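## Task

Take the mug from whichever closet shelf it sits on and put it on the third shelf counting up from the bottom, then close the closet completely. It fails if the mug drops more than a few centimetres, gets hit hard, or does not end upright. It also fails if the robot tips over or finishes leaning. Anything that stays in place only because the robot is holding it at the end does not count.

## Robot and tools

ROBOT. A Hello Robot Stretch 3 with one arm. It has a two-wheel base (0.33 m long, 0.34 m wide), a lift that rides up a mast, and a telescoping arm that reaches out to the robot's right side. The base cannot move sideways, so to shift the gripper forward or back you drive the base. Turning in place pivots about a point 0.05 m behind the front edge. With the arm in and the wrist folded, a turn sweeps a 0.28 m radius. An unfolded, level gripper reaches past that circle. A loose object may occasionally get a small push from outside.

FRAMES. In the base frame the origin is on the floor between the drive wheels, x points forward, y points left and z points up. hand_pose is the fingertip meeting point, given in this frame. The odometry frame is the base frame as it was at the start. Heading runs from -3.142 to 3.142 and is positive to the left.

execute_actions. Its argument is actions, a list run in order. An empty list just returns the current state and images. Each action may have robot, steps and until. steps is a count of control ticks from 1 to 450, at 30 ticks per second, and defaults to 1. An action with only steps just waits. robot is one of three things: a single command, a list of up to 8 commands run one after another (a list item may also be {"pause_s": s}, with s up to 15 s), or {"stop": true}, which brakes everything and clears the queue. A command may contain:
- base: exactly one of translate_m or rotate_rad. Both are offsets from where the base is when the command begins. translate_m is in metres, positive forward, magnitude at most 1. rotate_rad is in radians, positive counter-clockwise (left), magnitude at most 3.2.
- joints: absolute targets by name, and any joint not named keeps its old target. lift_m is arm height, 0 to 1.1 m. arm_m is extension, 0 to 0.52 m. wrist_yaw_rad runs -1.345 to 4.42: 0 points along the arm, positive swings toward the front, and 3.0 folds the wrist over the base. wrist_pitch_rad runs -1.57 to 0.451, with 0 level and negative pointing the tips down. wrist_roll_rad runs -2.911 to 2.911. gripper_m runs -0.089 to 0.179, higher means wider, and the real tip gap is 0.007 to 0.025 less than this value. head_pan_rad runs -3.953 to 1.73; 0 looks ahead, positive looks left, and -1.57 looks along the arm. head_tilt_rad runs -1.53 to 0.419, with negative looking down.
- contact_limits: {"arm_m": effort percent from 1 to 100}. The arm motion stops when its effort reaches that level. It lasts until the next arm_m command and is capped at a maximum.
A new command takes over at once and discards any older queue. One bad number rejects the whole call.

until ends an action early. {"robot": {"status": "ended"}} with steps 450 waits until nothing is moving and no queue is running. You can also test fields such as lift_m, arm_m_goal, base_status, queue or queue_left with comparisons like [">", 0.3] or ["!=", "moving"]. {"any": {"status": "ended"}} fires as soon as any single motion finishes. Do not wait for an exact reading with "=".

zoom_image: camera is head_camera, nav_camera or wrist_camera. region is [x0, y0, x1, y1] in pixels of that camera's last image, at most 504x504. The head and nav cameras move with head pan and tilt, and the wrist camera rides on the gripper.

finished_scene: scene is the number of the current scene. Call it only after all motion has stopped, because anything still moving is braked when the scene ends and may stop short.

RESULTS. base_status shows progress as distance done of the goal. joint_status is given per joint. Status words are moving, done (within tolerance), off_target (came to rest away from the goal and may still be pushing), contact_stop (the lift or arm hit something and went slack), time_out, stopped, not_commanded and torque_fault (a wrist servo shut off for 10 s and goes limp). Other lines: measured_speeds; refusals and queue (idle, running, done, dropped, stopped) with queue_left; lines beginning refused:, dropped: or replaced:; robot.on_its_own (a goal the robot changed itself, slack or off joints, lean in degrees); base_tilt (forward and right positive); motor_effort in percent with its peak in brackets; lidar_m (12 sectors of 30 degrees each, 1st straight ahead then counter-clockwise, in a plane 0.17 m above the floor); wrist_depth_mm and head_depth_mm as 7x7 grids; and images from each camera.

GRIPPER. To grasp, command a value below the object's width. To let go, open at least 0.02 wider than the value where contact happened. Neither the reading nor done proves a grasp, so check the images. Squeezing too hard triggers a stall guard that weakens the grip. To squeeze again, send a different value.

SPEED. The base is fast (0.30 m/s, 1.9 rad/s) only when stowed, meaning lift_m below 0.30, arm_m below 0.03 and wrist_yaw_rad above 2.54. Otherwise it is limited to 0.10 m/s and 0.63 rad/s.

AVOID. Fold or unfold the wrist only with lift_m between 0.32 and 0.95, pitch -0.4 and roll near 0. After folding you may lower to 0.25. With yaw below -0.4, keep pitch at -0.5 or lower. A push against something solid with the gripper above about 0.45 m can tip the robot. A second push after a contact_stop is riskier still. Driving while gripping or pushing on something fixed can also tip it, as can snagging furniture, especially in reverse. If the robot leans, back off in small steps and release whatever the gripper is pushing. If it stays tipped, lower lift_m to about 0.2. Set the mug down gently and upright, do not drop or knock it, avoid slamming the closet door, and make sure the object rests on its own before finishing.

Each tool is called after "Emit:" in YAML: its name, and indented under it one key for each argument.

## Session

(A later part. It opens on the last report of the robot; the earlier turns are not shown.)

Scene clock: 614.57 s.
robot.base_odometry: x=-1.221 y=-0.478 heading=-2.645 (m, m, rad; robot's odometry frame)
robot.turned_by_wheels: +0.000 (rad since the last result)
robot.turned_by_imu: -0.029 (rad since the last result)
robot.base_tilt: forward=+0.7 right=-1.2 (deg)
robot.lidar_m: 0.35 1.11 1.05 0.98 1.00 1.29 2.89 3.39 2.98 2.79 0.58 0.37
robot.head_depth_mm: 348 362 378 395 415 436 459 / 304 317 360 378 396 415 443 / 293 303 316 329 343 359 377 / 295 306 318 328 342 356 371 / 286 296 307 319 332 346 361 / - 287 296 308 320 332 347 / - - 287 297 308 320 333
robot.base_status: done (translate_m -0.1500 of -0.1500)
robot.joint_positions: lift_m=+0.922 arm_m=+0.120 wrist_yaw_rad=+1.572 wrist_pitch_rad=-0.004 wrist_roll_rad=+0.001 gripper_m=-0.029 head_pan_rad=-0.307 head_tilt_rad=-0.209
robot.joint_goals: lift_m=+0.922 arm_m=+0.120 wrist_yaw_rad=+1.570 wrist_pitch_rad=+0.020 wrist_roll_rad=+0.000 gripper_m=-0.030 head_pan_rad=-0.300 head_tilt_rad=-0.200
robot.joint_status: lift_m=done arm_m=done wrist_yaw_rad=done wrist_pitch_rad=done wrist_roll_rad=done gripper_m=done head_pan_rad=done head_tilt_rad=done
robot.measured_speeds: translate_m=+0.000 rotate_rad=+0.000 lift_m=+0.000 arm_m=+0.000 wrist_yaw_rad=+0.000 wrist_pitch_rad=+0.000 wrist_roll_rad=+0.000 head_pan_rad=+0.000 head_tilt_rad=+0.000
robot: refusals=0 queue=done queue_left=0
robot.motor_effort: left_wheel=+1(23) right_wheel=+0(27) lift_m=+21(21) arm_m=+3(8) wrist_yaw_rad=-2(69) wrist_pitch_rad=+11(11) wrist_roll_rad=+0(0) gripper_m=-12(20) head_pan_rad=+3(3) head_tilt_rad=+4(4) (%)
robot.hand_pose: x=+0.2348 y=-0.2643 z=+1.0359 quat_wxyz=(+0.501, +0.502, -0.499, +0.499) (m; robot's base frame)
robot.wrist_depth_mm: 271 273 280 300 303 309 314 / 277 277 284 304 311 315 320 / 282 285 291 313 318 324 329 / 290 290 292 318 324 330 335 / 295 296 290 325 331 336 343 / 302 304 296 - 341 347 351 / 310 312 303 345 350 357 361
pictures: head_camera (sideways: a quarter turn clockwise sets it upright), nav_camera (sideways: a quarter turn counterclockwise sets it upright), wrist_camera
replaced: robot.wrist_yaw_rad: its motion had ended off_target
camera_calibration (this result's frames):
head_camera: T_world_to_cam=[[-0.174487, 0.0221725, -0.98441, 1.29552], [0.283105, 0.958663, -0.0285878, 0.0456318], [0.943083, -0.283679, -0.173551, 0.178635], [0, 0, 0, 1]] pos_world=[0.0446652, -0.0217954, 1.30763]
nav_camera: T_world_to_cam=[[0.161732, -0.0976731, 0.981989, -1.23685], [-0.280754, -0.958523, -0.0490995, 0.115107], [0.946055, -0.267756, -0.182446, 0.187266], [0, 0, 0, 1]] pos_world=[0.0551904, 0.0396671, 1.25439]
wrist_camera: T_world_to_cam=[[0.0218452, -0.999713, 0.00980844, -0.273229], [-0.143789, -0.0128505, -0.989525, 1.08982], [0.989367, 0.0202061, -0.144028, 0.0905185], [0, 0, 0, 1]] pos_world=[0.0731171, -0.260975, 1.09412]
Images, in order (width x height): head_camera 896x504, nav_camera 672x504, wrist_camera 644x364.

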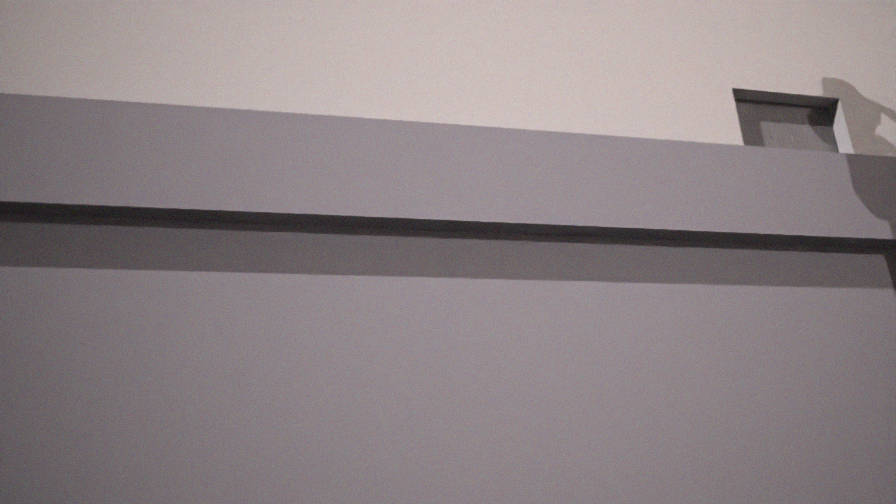

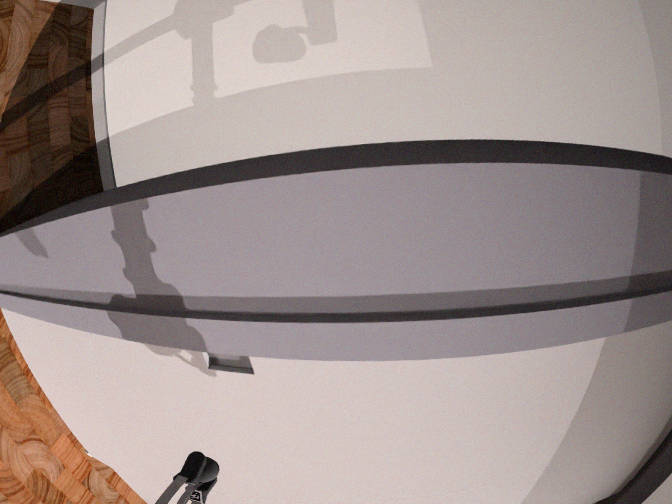

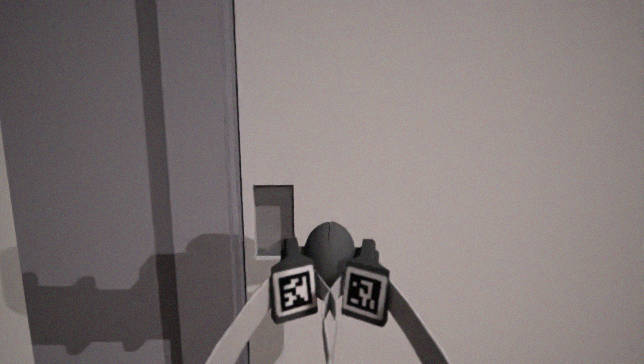

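Emit:
execute_actions:
  actions:
    - {"robot":[{"base":{"translate_m":-0.06},"joints":{"arm_m":0}},{"base":{"rotate_rad":1.6},"joints":{"head_pan_rad":-1.75,"head_tilt_rad":-0.25,"wrist_yaw_rad":1.9}},{"base":{"translate_m":-1.0}}]}
    - {"steps":450,"until":{"robot":{"status":"ended"}}}
    - {"steps":450,"until":{"robot":{"status":"ended"}}}

Scene clock: 632.47 s.
robot.base_odometry: x=-1.670 y=+0.416 heading=-1.045 (m, m, rad; robot's odometry frame)
robot.turned_by_wheels: +1.600 (rad since the last result)
robot.turned_by_imu: +1.571 (rad since the last result)
robot.base_tilt: forward=+0.7 right=-1.2 (deg)
robot.lidar_m: 1.97 2.01 2.62 3.09 2.72 1.91 1.80 0.83 0.58 0.50 0.51 0.66
robot.head_depth_mm: 485 507 531 557 587 620 655 / 476 498 521 546 574 605 639 / 467 489 510 535 561 591 625 / 459 478 500 523 549 577 609 / 451 469 490 513 537 565 596 / 443 462 482 501 524 549 577 / 395 411 429 447 467 490 515
robot.base_status: done (translate_m -1.0000 of -1.0000)
robot.joint_positions: lift_m=+0.922 arm_m=+0.002 wrist_yaw_rad=+1.898 wrist_pitch_rad=-0.004 wrist_roll_rad=+0.001 gripper_m=-0.029 head_pan_rad=-1.743 head_tilt_rad=-0.247
robot.joint_goals: lift_m=+0.922 arm_m=+0.000 wrist_yaw_rad=+1.900 wrist_pitch_rad=+0.020 wrist_roll_rad=+0.000 gripper_m=-0.030 head_pan_rad=-1.750 head_tilt_rad=-0.250
robot.joint_status: lift_m=done arm_m=done wrist_yaw_rad=done wrist_pitch_rad=done wrist_roll_rad=done gripper_m=done head_pan_rad=done head_tilt_rad=done
robot.measured_speeds: translate_m=+0.000 rotate_rad=+0.000 lift_m=+0.000 arm_m=+0.000 wrist_yaw_rad=+0.000 wrist_pitch_rad=+0.000 wrist_roll_rad=+0.000 head_pan_rad=+0.000 head_tilt_rad=+0.000
robot: refusals=0 queue=done queue_left=0
robot.motor_effort: left_wheel=-2(9) right_wheel=+2(6) lift_m=+21(21) arm_m=-2(2) wrist_yaw_rad=+3(2) wrist_pitch_rad=+11(11) wrist_roll_rad=+0(0) gripper_m=-12(12) head_pan_rad=-2(34) head_tilt_rad=-1(6) (%)
robot.hand_pose: x=+0.2212 y=-0.0652 z=+1.0359 quat_wxyz=(+0.413, +0.576, -0.411, +0.574) (m; robot's base frame)
robot.wrist_depth_mm: - - - - - - 644 / - - - - - - 614 / - - - - - - 618 / - - - - - - 611 / - - - - - - 620 / - - - - - - 628 / - - - - - - 637
pictures: head_camera (sideways: a quarter turn clockwise sets it upright), nav_camera (sideways: a quarter turn counterclockwise sets it upright), wrist_camera
camera_calibration (this result's frames):
head_camera: T_world_to_cam=[[0.00488265, 0.212208, -0.977212, 1.28501], [0.988157, -0.1509, -0.0278315, 0.040345], [-0.153367, -0.965504, -0.210431, 0.233328], [0, 0, 0, 1]] pos_world=[-0.0103565, -0.041322, 1.30595]
nav_camera: T_world_to_cam=[[-0.081395, -0.209599, 0.974394, -1.22543], [-0.987203, 0.151466, -0.0498836, 0.120434], [-0.137132, -0.965985, -0.219245, 0.241773], [0, 0, 0, 1]] pos_world=[0.0523041, -0.0415418, 1.25307]
wrist_camera: T_world_to_cam=[[0.340269, -0.940277, 0.00980624, -0.140457], [-0.132137, -0.058138, -0.989525, 1.0849], [0.930998, 0.335409, -0.144028, 0.13337], [0, 0, 0, 1]] pos_world=[0.0669818, -0.113728, 1.09412]
Images, in order (width x height): head_camera 896x504, nav_camera 672x504, wrist_camera 644x364.

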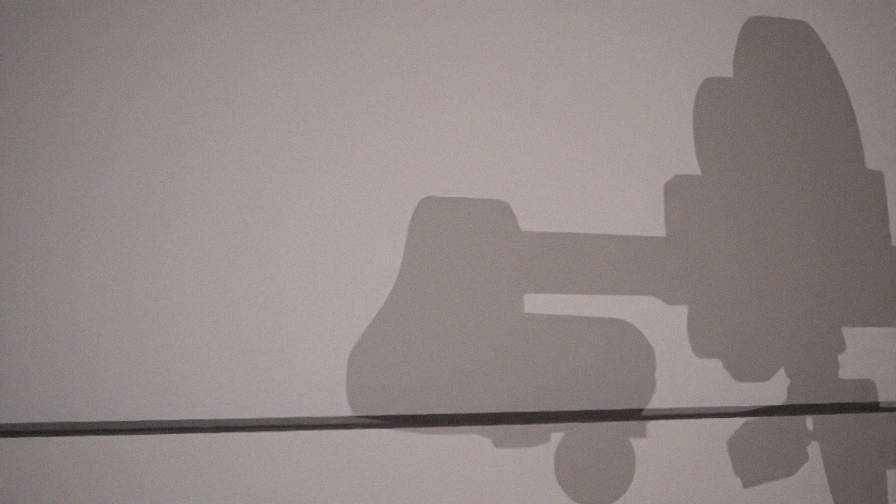

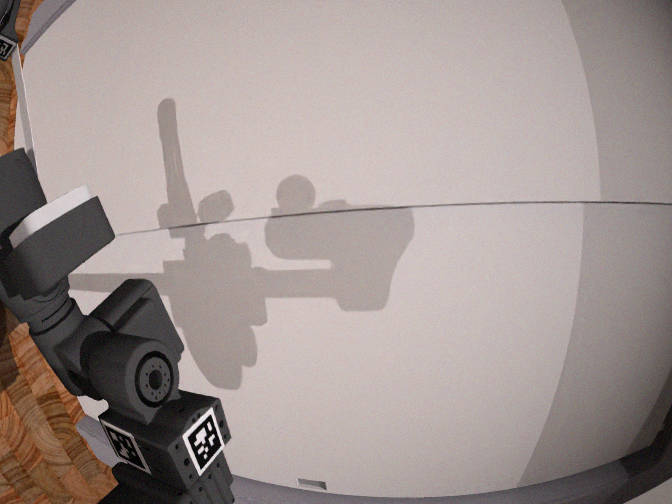

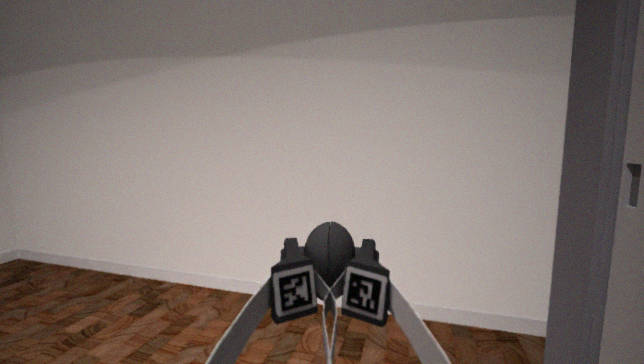

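Need a bit further back to see the right jamb.

Emit:
execute_actions:
  actions:
    - {"robot":{"base":{"translate_m":-0.3},"joints":{"head_pan_rad":-1.9}}}
    - {"steps":450,"until":{"robot":{"status":"ended"}}}

Scene clock: 637.23 s.
robot.base_odometry: x=-1.820 y=+0.676 heading=-1.045 (m, m, rad; robot's odometry frame)
robot.turned_by_wheels: +0.000 (rad since the last result)
robot.turned_by_imu: +0.000 (rad since the last result)
robot.base_tilt: forward=+0.7 right=-1.2 (deg)
robot.lidar_m: 2.26 2.32 3.03 3.10 2.27 1.59 1.50 0.77 0.60 0.56 0.57 0.69
robot.head_depth_mm: 555 577 601 613 622 639 672 / 535 560 589 618 656 691 726 / 516 540 567 594 625 659 699 / 500 521 546 571 600 632 667 / 484 503 525 549 576 605 638 / 468 487 508 532 554 583 612 / 454 472 492 513 536 560 587
robot.base_status: done (translate_m -0.3000 of -0.3000)
robot.joint_positions: lift_m=+0.922 arm_m=+0.002 wrist_yaw_rad=+1.898 wrist_pitch_rad=-0.004 wrist_roll_rad=+0.001 gripper_m=-0.029 head_pan_rad=-1.893 head_tilt_rad=-0.247
robot.joint_goals: lift_m=+0.922 arm_m=+0.000 wrist_yaw_rad=+1.900 wrist_pitch_rad=+0.020 wrist_roll_rad=+0.000 gripper_m=-0.030 head_pan_rad=-1.900 head_tilt_rad=-0.250
robot.joint_status: lift_m=done arm_m=done wrist_yaw_rad=done wrist_pitch_rad=done wrist_roll_rad=done gripper_m=done head_pan_rad=done head_tilt_rad=done
robot.measured_speeds: translate_m=+0.000 rotate_rad=+0.000 lift_m=+0.000 arm_m=+0.000 wrist_yaw_rad=+0.000 wrist_pitch_rad=+0.000 wrist_roll_rad=+0.000 head_pan_rad=+0.000 head_tilt_rad=+0.000
robot: refusals=0 queue=done queue_left=0
robot.motor_effort: left_wheel=-2(9) right_wheel=+2(3) lift_m=+21(21) arm_m=-3(2) wrist_yaw_rad=+2(3) wrist_pitch_rad=+11(10) wrist_roll_rad=+0(0) gripper_m=-13(12) head_pan_rad=-3(13) head_tilt_rad=+0(1) (%)
robot.hand_pose: x=+0.2212 y=-0.0652 z=+1.0359 quat_wxyz=(+0.413, +0.576, -0.411, +0.574) (m; robot's base frame)
robot.wrist_depth_mm: - - - - - - 717 / - - - - - - 709 / - - - - - - 706 / - - - - - - 693 / - - - - - - 695 / - - - - - - 682 / - - - - - - 677
pictures: head_camera (sideways: a quarter turn clockwise sets it upright), nav_camera (sideways: a quarter turn counterclockwise sets it upright), wrist_camera
camera_calibration (this result's frames):
head_camera: T_world_to_cam=[[0.0365185, 0.209099, -0.977212, 1.28482], [0.954541, -0.296777, -0.0278315, 0.04055], [-0.295833, -0.931773, -0.210431, 0.234197], [0, 0, 0, 1]] pos_world=[-0.0163429, -0.038401, 1.30595]
nav_camera: T_world_to_cam=[[-0.111783, -0.195093, 0.974394, -1.22524], [-0.953513, 0.297194, -0.0498836, 0.120229], [-0.279852, -0.934673, -0.219245, 0.242643], [0, 0, 0, 1]] pos_world=[0.0455822, -0.047976, 1.25307]
wrist_camera: T_world_to_cam=[[0.34027, -0.940277, 0.00980606, -0.140457], [-0.132137, -0.0581378, -0.989525, 1.0849], [0.930998, 0.335409, -0.144028, 0.13337], [0, 0, 0, 1]] pos_world=[0.0669818, -0.113728, 1.09412]
Images, in order (width x height): head_camera 896x504, nav_camera 672x504, wrist_camera 644x364.

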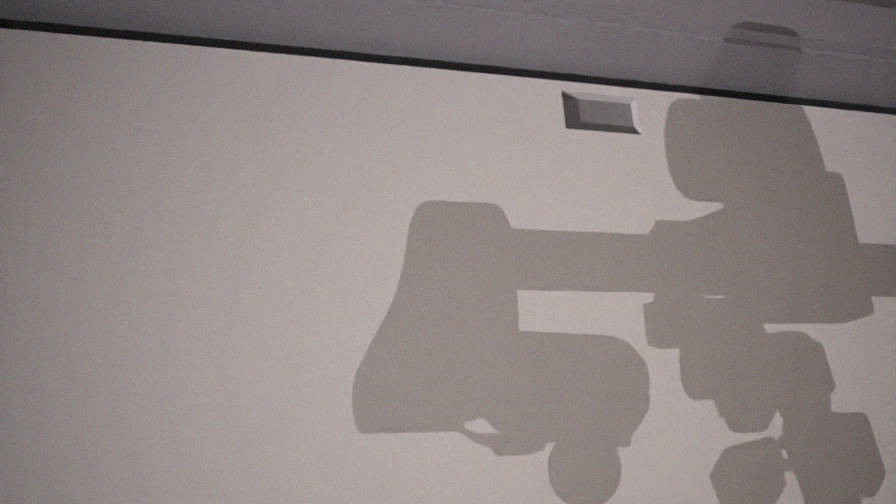

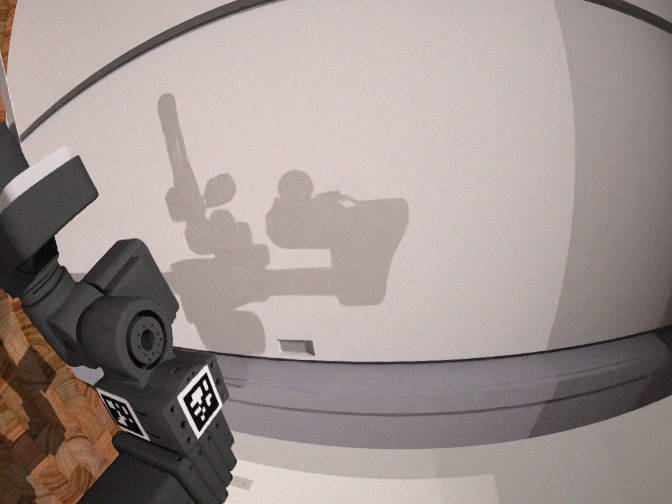

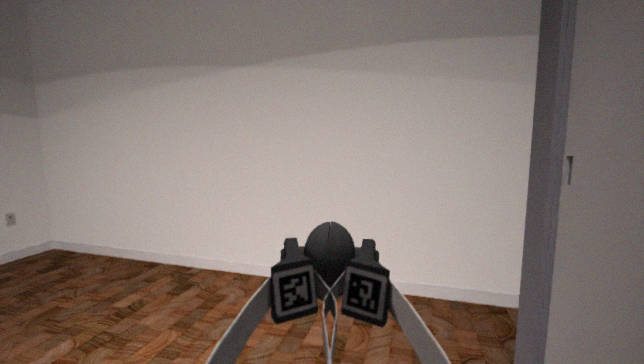

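Emit:
execute_actions:
  actions:
    - {"robot":[{"base":{"rotate_rad":-1.6},"joints":{"head_pan_rad":-0.5}},{"joints":{"wrist_yaw_rad":1.35,"arm_m":0.09},"base":{"translate_m":0.2}}]}
    - {"steps":450,"until":{"robot":{"status":"ended"}}}

Scene clock: 644.80 s.
robot.base_odometry: x=-1.996 y=+0.581 heading=-2.645 (m, m, rad; robot's odometry frame)
robot.turned_by_wheels: -1.600 (rad since the last result)
robot.turned_by_imu: -1.569 (rad since the last result)
robot.base_tilt: forward=+0.7 right=-1.2 (deg)
robot.lidar_m: 0.36 0.37 0.46 0.92 2.32 2.99 3.28 2.32 1.59 1.49 0.48 0.39
robot.head_depth_mm: 405 422 438 448 459 469 489 / 383 403 424 448 477 507 532 / 360 377 396 417 440 467 497 / 339 354 371 389 410 432 458 / 321 334 349 365 383 403 425 / 304 317 330 344 360 377 397 / 289 300 312 325 339 355 371
robot.base_status: done (translate_m +0.2000 of +0.2000)
robot.joint_positions: lift_m=+0.922 arm_m=+0.090 wrist_yaw_rad=+1.352 wrist_pitch_rad=-0.004 wrist_roll_rad=+0.001 gripper_m=-0.029 head_pan_rad=-0.507 head_tilt_rad=-0.247
robot.joint_goals: lift_m=+0.922 arm_m=+0.090 wrist_yaw_rad=+1.350 wrist_pitch_rad=+0.020 wrist_roll_rad=+0.000 gripper_m=-0.030 head_pan_rad=-0.500 head_tilt_rad=-0.250
robot.joint_status: lift_m=done arm_m=done wrist_yaw_rad=done wrist_pitch_rad=done wrist_roll_rad=done gripper_m=done head_pan_rad=done head_tilt_rad=done
robot.measured_speeds: translate_m=+0.000 rotate_rad=+0.000 lift_m=+0.000 arm_m=+0.000 wrist_yaw_rad=+0.000 wrist_pitch_rad=+0.000 wrist_roll_rad=+0.000 head_pan_rad=+0.000 head_tilt_rad=+0.000
robot: refusals=0 queue=done queue_left=0
robot.motor_effort: left_wheel=+2(9) right_wheel=-2(5) lift_m=+21(21) arm_m=+3(4) wrist_yaw_rad=-3(6) wrist_pitch_rad=+11(11) wrist_roll_rad=+0(0) gripper_m=-12(13) head_pan_rad=+2(32) head_tilt_rad=-1(2) (%)
robot.hand_pose: x=+0.2287 y=-0.2903 z=+1.0359 quat_wxyz=(+0.553, +0.444, -0.551, +0.441) (m; robot's base frame)
robot.wrist_depth_mm: 250 266 286 305 256 294 - / 256 269 291 309 263 301 - / 259 275 296 318 269 309 - / 263 282 303 326 276 316 - / 268 286 309 337 282 324 - / 274 290 311 - 289 334 - / 277 297 315 348 297 343 -
pictures: head_camera (sideways: a quarter turn clockwise sets it upright), nav_camera (sideways: a quarter turn counterclockwise sets it upright), wrist_camera
camera_calibration (this result's frames):
head_camera: T_world_to_cam=[[-0.198843, 0.0743728, -0.977205, 1.28624], [0.467289, 0.883666, -0.0278308, 0.0435214], [0.861454, -0.462171, -0.210464, 0.227181], [0, 0, 0, 1]] pos_world=[0.0397178, -0.0291235, 1.30595]
nav_camera: T_world_to_cam=[[0.171232, -0.145777, 0.974386, -1.22696], [-0.467513, -0.882578, -0.0498843, 0.117265], [0.867244, -0.446996, -0.219278, 0.235689], [0, 0, 0, 1]] pos_world=[0.0605183, 0.0299847, 1.25306]
wrist_camera: T_world_to_cam=[[-0.196956, -0.980363, 0.00980859, -0.243376], [-0.143126, 0.0188538, -0.989525, 1.09766], [0.969909, -0.196297, -0.144028, 0.0386926], [0, 0, 0, 1]] pos_world=[0.071641, -0.251697, 1.09412]
Images, in order (width x height): head_camera 896x504, nav_camera 672x504, wrist_camera 644x364.

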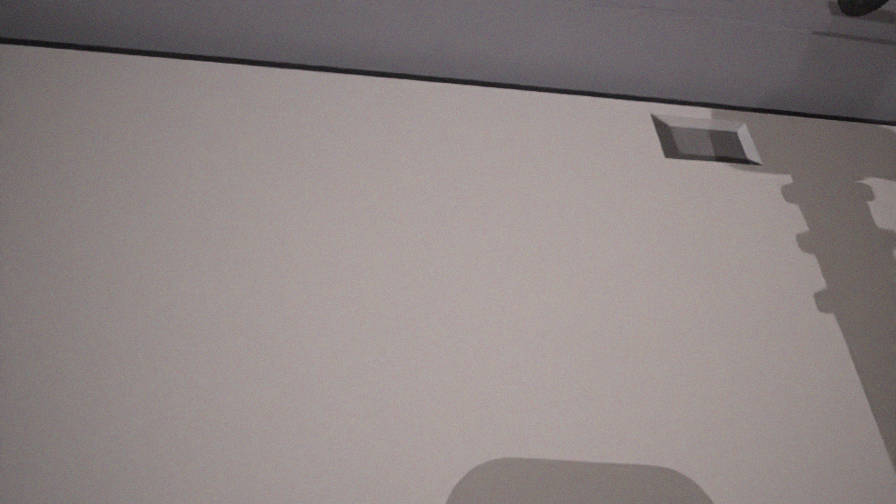

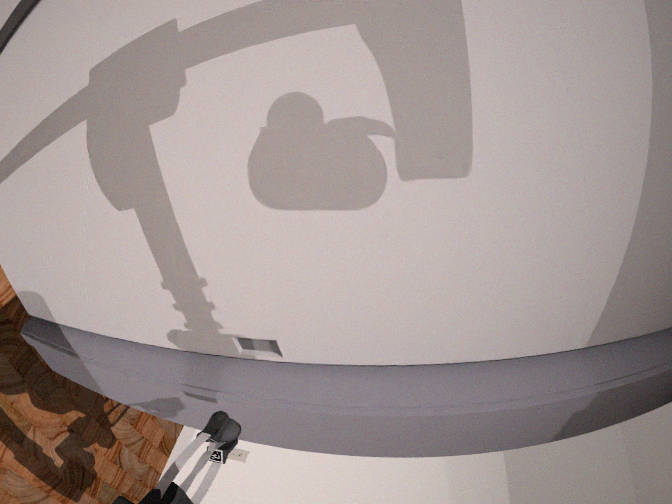

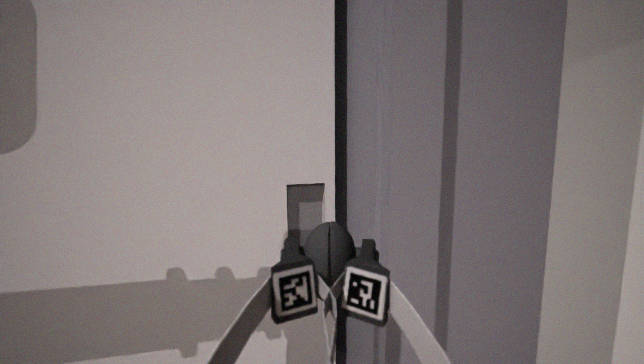

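Emit:
execute_actions:
  actions:
    - {"robot":[{"joints":{"arm_m":0.09}},{"base":{"translate_m":0.135}}]}
    - {"steps":450,"until":{"robot":{"status":"ended"}}}

Scene clock: 648.37 s.
robot.base_odometry: x=-2.115 y=+0.516 heading=-2.645 (m, m, rad; robot's odometry frame)
robot.turned_by_wheels: +0.000 (rad since the last result)
robot.turned_by_imu: +0.001 (rad since the last result)
robot.base_tilt: forward=+0.8 right=-1.2 (deg)
robot.lidar_m: 0.23 0.24 0.30 0.54 2.34 3.02 3.44 2.32 1.58 1.47 0.36 0.25
robot.head_depth_mm: - - - 289 303 324 349 / - - - - 285 297 318 / - - - - - - 292 / - - - - - - - / - - - - - - - / - - - - - - - / - - - - - - -
robot.base_status: done (translate_m +0.1350 of +0.1350)
robot.joint_positions: lift_m=+0.922 arm_m=+0.090 wrist_yaw_rad=+1.352 wrist_pitch_rad=-0.004 wrist_roll_rad=+0.001 gripper_m=-0.029 head_pan_rad=-0.507 head_tilt_rad=-0.247
robot.joint_goals: lift_m=+0.922 arm_m=+0.090 wrist_yaw_rad=+1.350 wrist_pitch_rad=+0.020 wrist_roll_rad=+0.000 gripper_m=-0.030 head_pan_rad=-0.500 head_tilt_rad=-0.250
robot.joint_status: lift_m=done arm_m=done wrist_yaw_rad=done wrist_pitch_rad=done wrist_roll_rad=done gripper_m=done head_pan_rad=done head_tilt_rad=done
robot.measured_speeds: translate_m=+0.000 rotate_rad=+0.000 lift_m=+0.000 arm_m=+0.000 wrist_yaw_rad=+0.000 wrist_pitch_rad=+0.000 wrist_roll_rad=+0.000 head_pan_rad=+0.000 head_tilt_rad=+0.000
robot: refusals=0 queue=done queue_left=0
robot.motor_effort: left_wheel=+2(8) right_wheel=-2(3) lift_m=+21(21) arm_m=+3(2) wrist_yaw_rad=-2(2) wrist_pitch_rad=+10(10) wrist_roll_rad=-1(0) gripper_m=-12(12) head_pan_rad=+4(2) head_tilt_rad=-1(1) (%)
robot.hand_pose: x=+0.2287 y=-0.2903 z=+1.0359 quat_wxyz=(+0.553, +0.444, -0.551, +0.441) (m; robot's base frame)
robot.wrist_depth_mm: 143 151 163 177 185 131 133 / 146 154 166 180 189 133 137 / 149 157 170 184 192 134 141 / 151 160 173 188 195 135 144 / 154 163 177 201 197 139 170 / 157 167 179 - 186 143 175 / 159 170 180 203 210 146 180
pictures: head_camera (sideways: a quarter turn clockwise sets it upright), nav_camera (sideways: a quarter turn counterclockwise sets it upright), wrist_camera
camera_calibration (this result's frames):
head_camera: T_world_to_cam=[[-0.198843, 0.0743729, -0.977205, 1.28624], [0.467289, 0.883667, -0.0278308, 0.0435214], [0.861454, -0.462171, -0.210465, 0.227181], [0, 0, 0, 1]] pos_world=[0.0397178, -0.0291235, 1.30595]
nav_camera: T_world_to_cam=[[0.171232, -0.145777, 0.974386, -1.22696], [-0.467512, -0.882578, -0.0498843, 0.117265], [0.867244, -0.446996, -0.219279, 0.235689], [0, 0, 0, 1]] pos_world=[0.0605182, 0.0299847, 1.25306]
wrist_camera: T_world_to_cam=[[-0.196956, -0.980363, 0.00980867, -0.243376], [-0.143125, 0.0188537, -0.989525, 1.09766], [0.969909, -0.196297, -0.144028, 0.0386925], [0, 0, 0, 1]] pos_world=[0.071641, -0.251697, 1.09412]
Images, in order (width x height): head_camera 896x504, nav_camera 672x504, wrist_camera 644x364.

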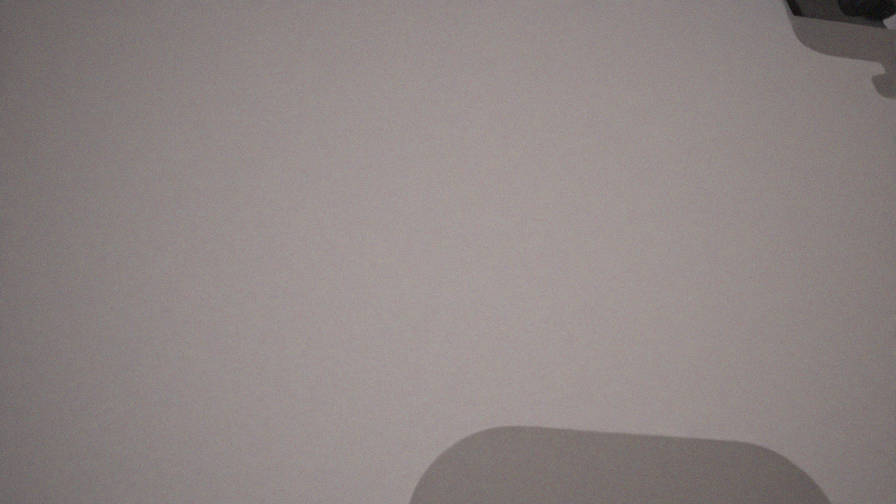

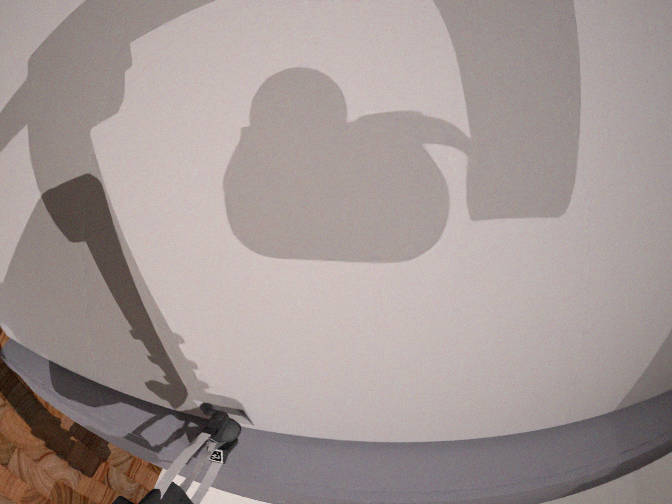

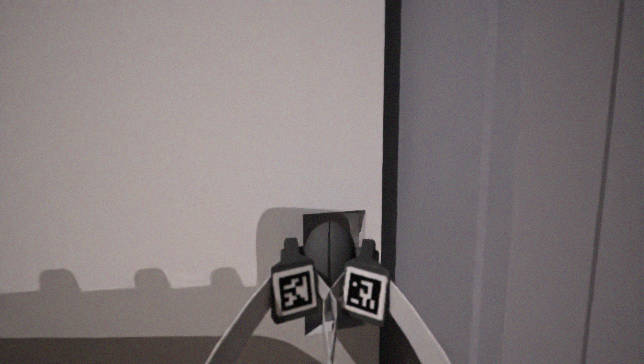

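Aligned. Insert and push.

Emit:
execute_actions:
  actions:
    - {"robot":[{"base":{"translate_m":0.018}},{"joints":{"arm_m":0.125},"contact_limits":{"arm_m":18}}]}
    - {"steps":450,"until":{"robot":{"status":"ended"}}}

Scene clock: 651.23 s.
robot.base_odometry: x=-2.131 y=+0.508 heading=-2.645 (m, m, rad; robot's odometry frame)
robot.turned_by_wheels: +0.000 (rad since the last result)
robot.turned_by_imu: -0.004 (rad since the last result)
robot.base_tilt: forward=+0.7 right=-1.3 (deg)
robot.lidar_m: 0.21 0.22 0.28 0.48 2.34 2.99 3.45 2.33 1.57 1.47 0.34 0.23
robot.head_depth_mm: - - - - 286 298 321 / - - - - - - 293 / - - - - - - - / - - - - - - - / - - - - - - - / - - - - - - - / - - - - - - -
robot.base_status: done (translate_m +0.0180 of +0.0180)
robot.joint_positions: lift_m=+0.922 arm_m=+0.125 wrist_yaw_rad=+1.354 wrist_pitch_rad=-0.003 wrist_roll_rad=+0.001 gripper_m=-0.029 head_pan_rad=-0.507 head_tilt_rad=-0.248
robot.joint_goals: lift_m=+0.922 arm_m=+0.125 wrist_yaw_rad=+1.350 wrist_pitch_rad=+0.020 wrist_roll_rad=+0.000 gripper_m=-0.030 head_pan_rad=-0.500 head_tilt_rad=-0.250
robot.joint_status: lift_m=done arm_m=done wrist_yaw_rad=done wrist_pitch_rad=done wrist_roll_rad=done gripper_m=done head_pan_rad=done head_tilt_rad=done
robot.measured_speeds: translate_m=+0.000 rotate_rad=+0.000 lift_m=+0.000 arm_m=+0.000 wrist_yaw_rad=+0.000 wrist_pitch_rad=+0.000 wrist_roll_rad=+0.000 head_pan_rad=+0.000 head_tilt_rad=+0.000
robot: refusals=0 queue=done queue_left=0
robot.motor_effort: left_wheel=+2(11) right_wheel=-1(22) lift_m=+21(21) arm_m=+4(5) wrist_yaw_rad=-4(16) wrist_pitch_rad=+10(11) wrist_roll_rad=+0(0) gripper_m=-11(13) head_pan_rad=+2(3) head_tilt_rad=+0(1) (%)
robot.contact_limits: arm_m 18 (drawing in: default 18, maximum 30; extending or still: default 25, maximum 41)
robot.hand_pose: x=+0.2288 y=-0.3248 z=+1.0361 quat_wxyz=(+0.552, +0.444, -0.550, +0.442) (m; robot's base frame)
robot.wrist_depth_mm: 134 141 152 164 124 105 135 / 136 143 154 167 126 108 139 / 138 146 157 171 128 111 142 / 141 149 161 175 129 113 146 / 143 151 164 183 131 116 151 / 146 154 166 - 126 119 155 / 148 157 169 192 141 123 161
pictures: head_camera (sideways: a quarter turn clockwise sets it upright), nav_camera (sideways: a quarter turn counterclockwise sets it upright), wrist_camera
camera_calibration (this result's frames):
head_camera: T_world_to_cam=[[-0.199769, 0.074832, -0.976981, 1.28596], [0.467061, 0.883788, -0.0278088, 0.0434941], [0.861363, -0.461865, -0.211504, 0.228535], [0, 0, 0, 1]] pos_world=[0.0397282, -0.0291179, 1.3059]
nav_camera: T_world_to_cam=[[0.172172, -0.146241, 0.974151, -1.22666], [-0.467357, -0.882659, -0.0499054, 0.117292], [0.867141, -0.446684, -0.220316, 0.23704], [0, 0, 0, 1]] pos_world=[0.060466, 0.0300224, 1.25303]
wrist_camera: T_world_to_cam=[[-0.195179, -0.980718, 0.00982249, -0.277703], [-0.142448, 0.0184378, -0.989631, 1.09834], [0.970368, -0.194555, -0.1433, 0.0315405], [0, 0, 0, 1]] pos_world=[0.0716479, -0.286463, 1.09419]
Images, in order (width x height): head_camera 896x504, nav_camera 672x504, wrist_camera 644x364.

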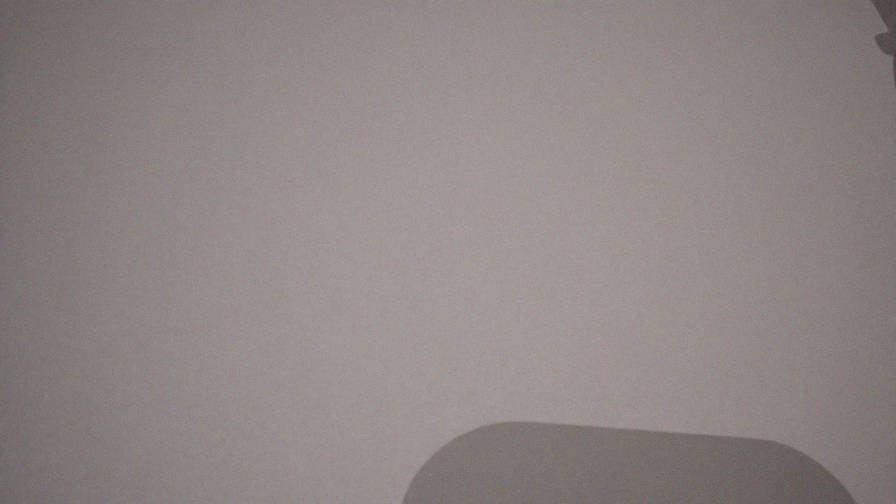

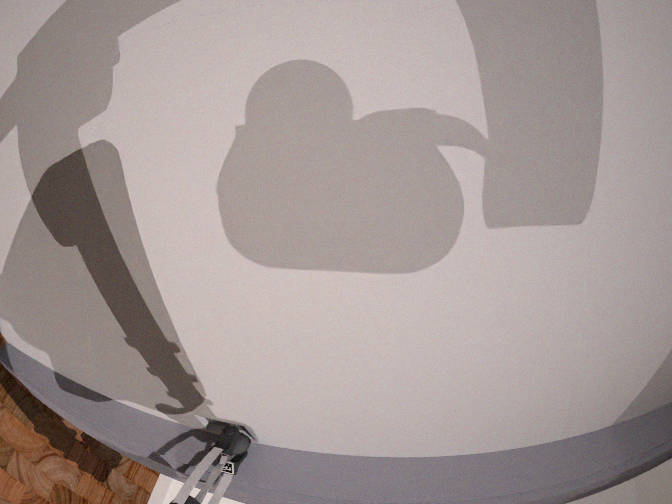

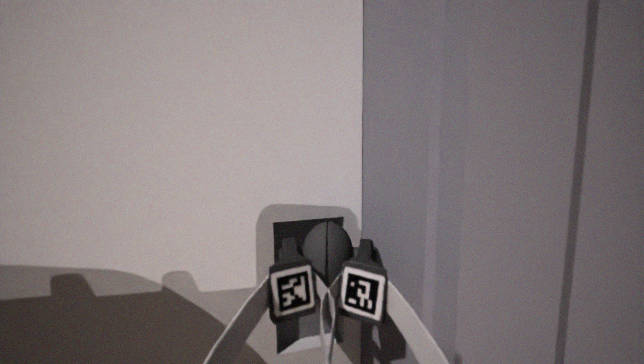

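Emit:
execute_actions:
  actions:
    - {"robot":[{"joints":{"arm_m":0.118}},{"base":{"translate_m":-0.15}}]}
    - {"steps":450,"until":{"robot":{"status":"ended"}}}

Scene clock: 655.10 s.
robot.base_odometry: x=-1.999 y=+0.579 heading=-2.645 (m, m, rad; robot's odometry frame)
robot.turned_by_wheels: +0.000 (rad since the last result)
robot.turned_by_imu: +0.001 (rad since the last result)
robot.base_tilt: forward=+0.7 right=-1.2 (deg)
robot.lidar_m: 0.36 0.37 0.46 0.91 2.33 2.98 3.30 2.33 1.59 1.48 0.48 0.39
robot.head_depth_mm: 403 420 435 446 459 469 487 / 382 402 424 449 476 511 530 / 359 376 396 417 440 466 497 / 338 353 370 389 409 432 457 / 319 333 348 364 383 402 424 / 303 315 329 343 359 376 395 / 288 299 311 324 338 353 370
robot.base_status: done (translate_m -0.1500 of -0.1500)
robot.joint_positions: lift_m=+0.922 arm_m=+0.118 wrist_yaw_rad=+1.352 wrist_pitch_rad=-0.003 wrist_roll_rad=+0.001 gripper_m=-0.029 head_pan_rad=-0.507 head_tilt_rad=-0.248
robot.joint_goals: lift_m=+0.922 arm_m=+0.118 wrist_yaw_rad=+1.350 wrist_pitch_rad=+0.020 wrist_roll_rad=+0.000 gripper_m=-0.030 head_pan_rad=-0.500 head_tilt_rad=-0.250
robot.joint_status: lift_m=done arm_m=done wrist_yaw_rad=done wrist_pitch_rad=done wrist_roll_rad=done gripper_m=done head_pan_rad=done head_tilt_rad=done
robot.measured_speeds: translate_m=+0.000 rotate_rad=+0.000 lift_m=+0.000 arm_m=+0.000 wrist_yaw_rad=+0.000 wrist_pitch_rad=+0.000 wrist_roll_rad=+0.000 head_pan_rad=+0.000 head_tilt_rad=+0.000
robot: refusals=0 queue=done queue_left=0
robot.motor_effort: left_wheel=+1(6) right_wheel=+0(6) lift_m=+21(21) arm_m=-3(5) wrist_yaw_rad=-2(4) wrist_pitch_rad=+10(10) wrist_roll_rad=+0(0) gripper_m=-12(12) head_pan_rad=+3(3) head_tilt_rad=-1(1) (%)
robot.hand_pose: x=+0.2287 y=-0.3189 z=+1.0361 quat_wxyz=(+0.552, +0.443, -0.551, +0.441) (m; robot's base frame)
robot.wrist_depth_mm: 251 268 288 302 255 298 - / 257 273 293 307 277 304 - / 261 277 299 313 283 313 - / 264 281 305 321 290 319 - / 271 287 311 338 297 329 - / 273 294 317 - 308 338 - / 281 298 318 342 293 348 -
pictures: head_camera (sideways: a quarter turn clockwise sets it upright), nav_camera (sideways: a quarter turn counterclockwise sets it upright), wrist_camera
camera_calibration (this result's frames):
head_camera: T_world_to_cam=[[-0.199769, 0.0748321, -0.976981, 1.28596], [0.467061, 0.883787, -0.0278088, 0.0434941], [0.861363, -0.461866, -0.211504, 0.228535], [0, 0, 0, 1]] pos_world=[0.0397282, -0.0291179, 1.3059]
nav_camera: T_world_to_cam=[[0.172172, -0.146241, 0.974151, -1.22666], [-0.467358, -0.882659, -0.0499054, 0.117292], [0.867141, -0.446685, -0.220316, 0.23704], [0, 0, 0, 1]] pos_world=[0.060466, 0.0300224, 1.25303]
wrist_camera: T_world_to_cam=[[-0.197192, -0.980316, 0.00982348, -0.271421], [-0.14241, 0.0187291, -0.989631, 1.0983], [0.969966, -0.196546, -0.1433, 0.0322416], [0, 0, 0, 1]] pos_world=[0.0716131, -0.280311, 1.09419]
Images, in order (width x height): head_camera 896x504, nav_camera 672x504, wrist_camera 644x364.

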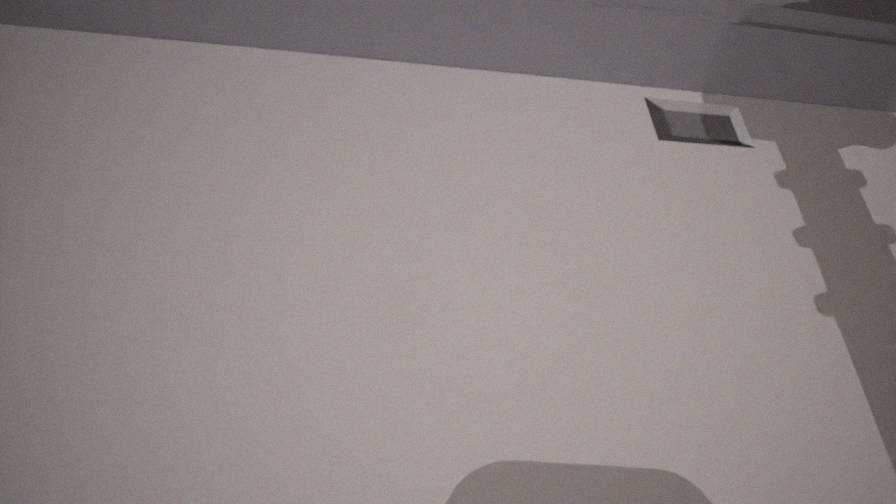

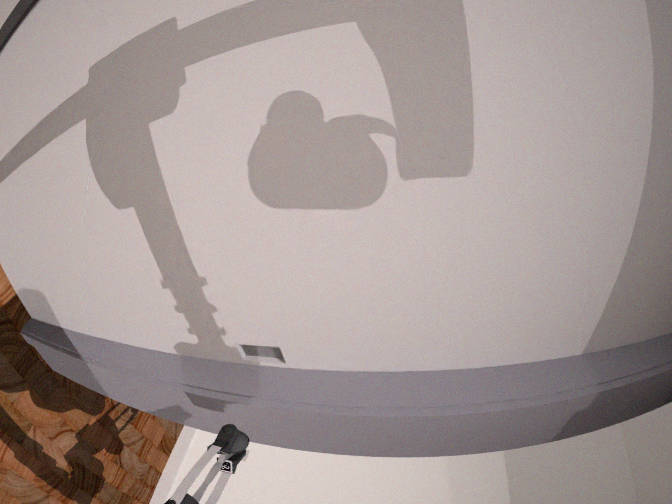

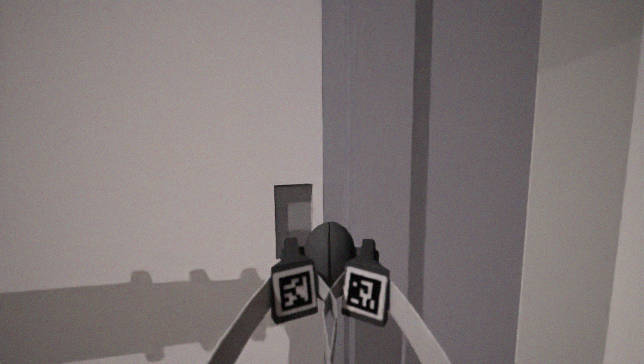

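Emit:
finished_scene:
  scene: 1

The scene is finished: the task was done.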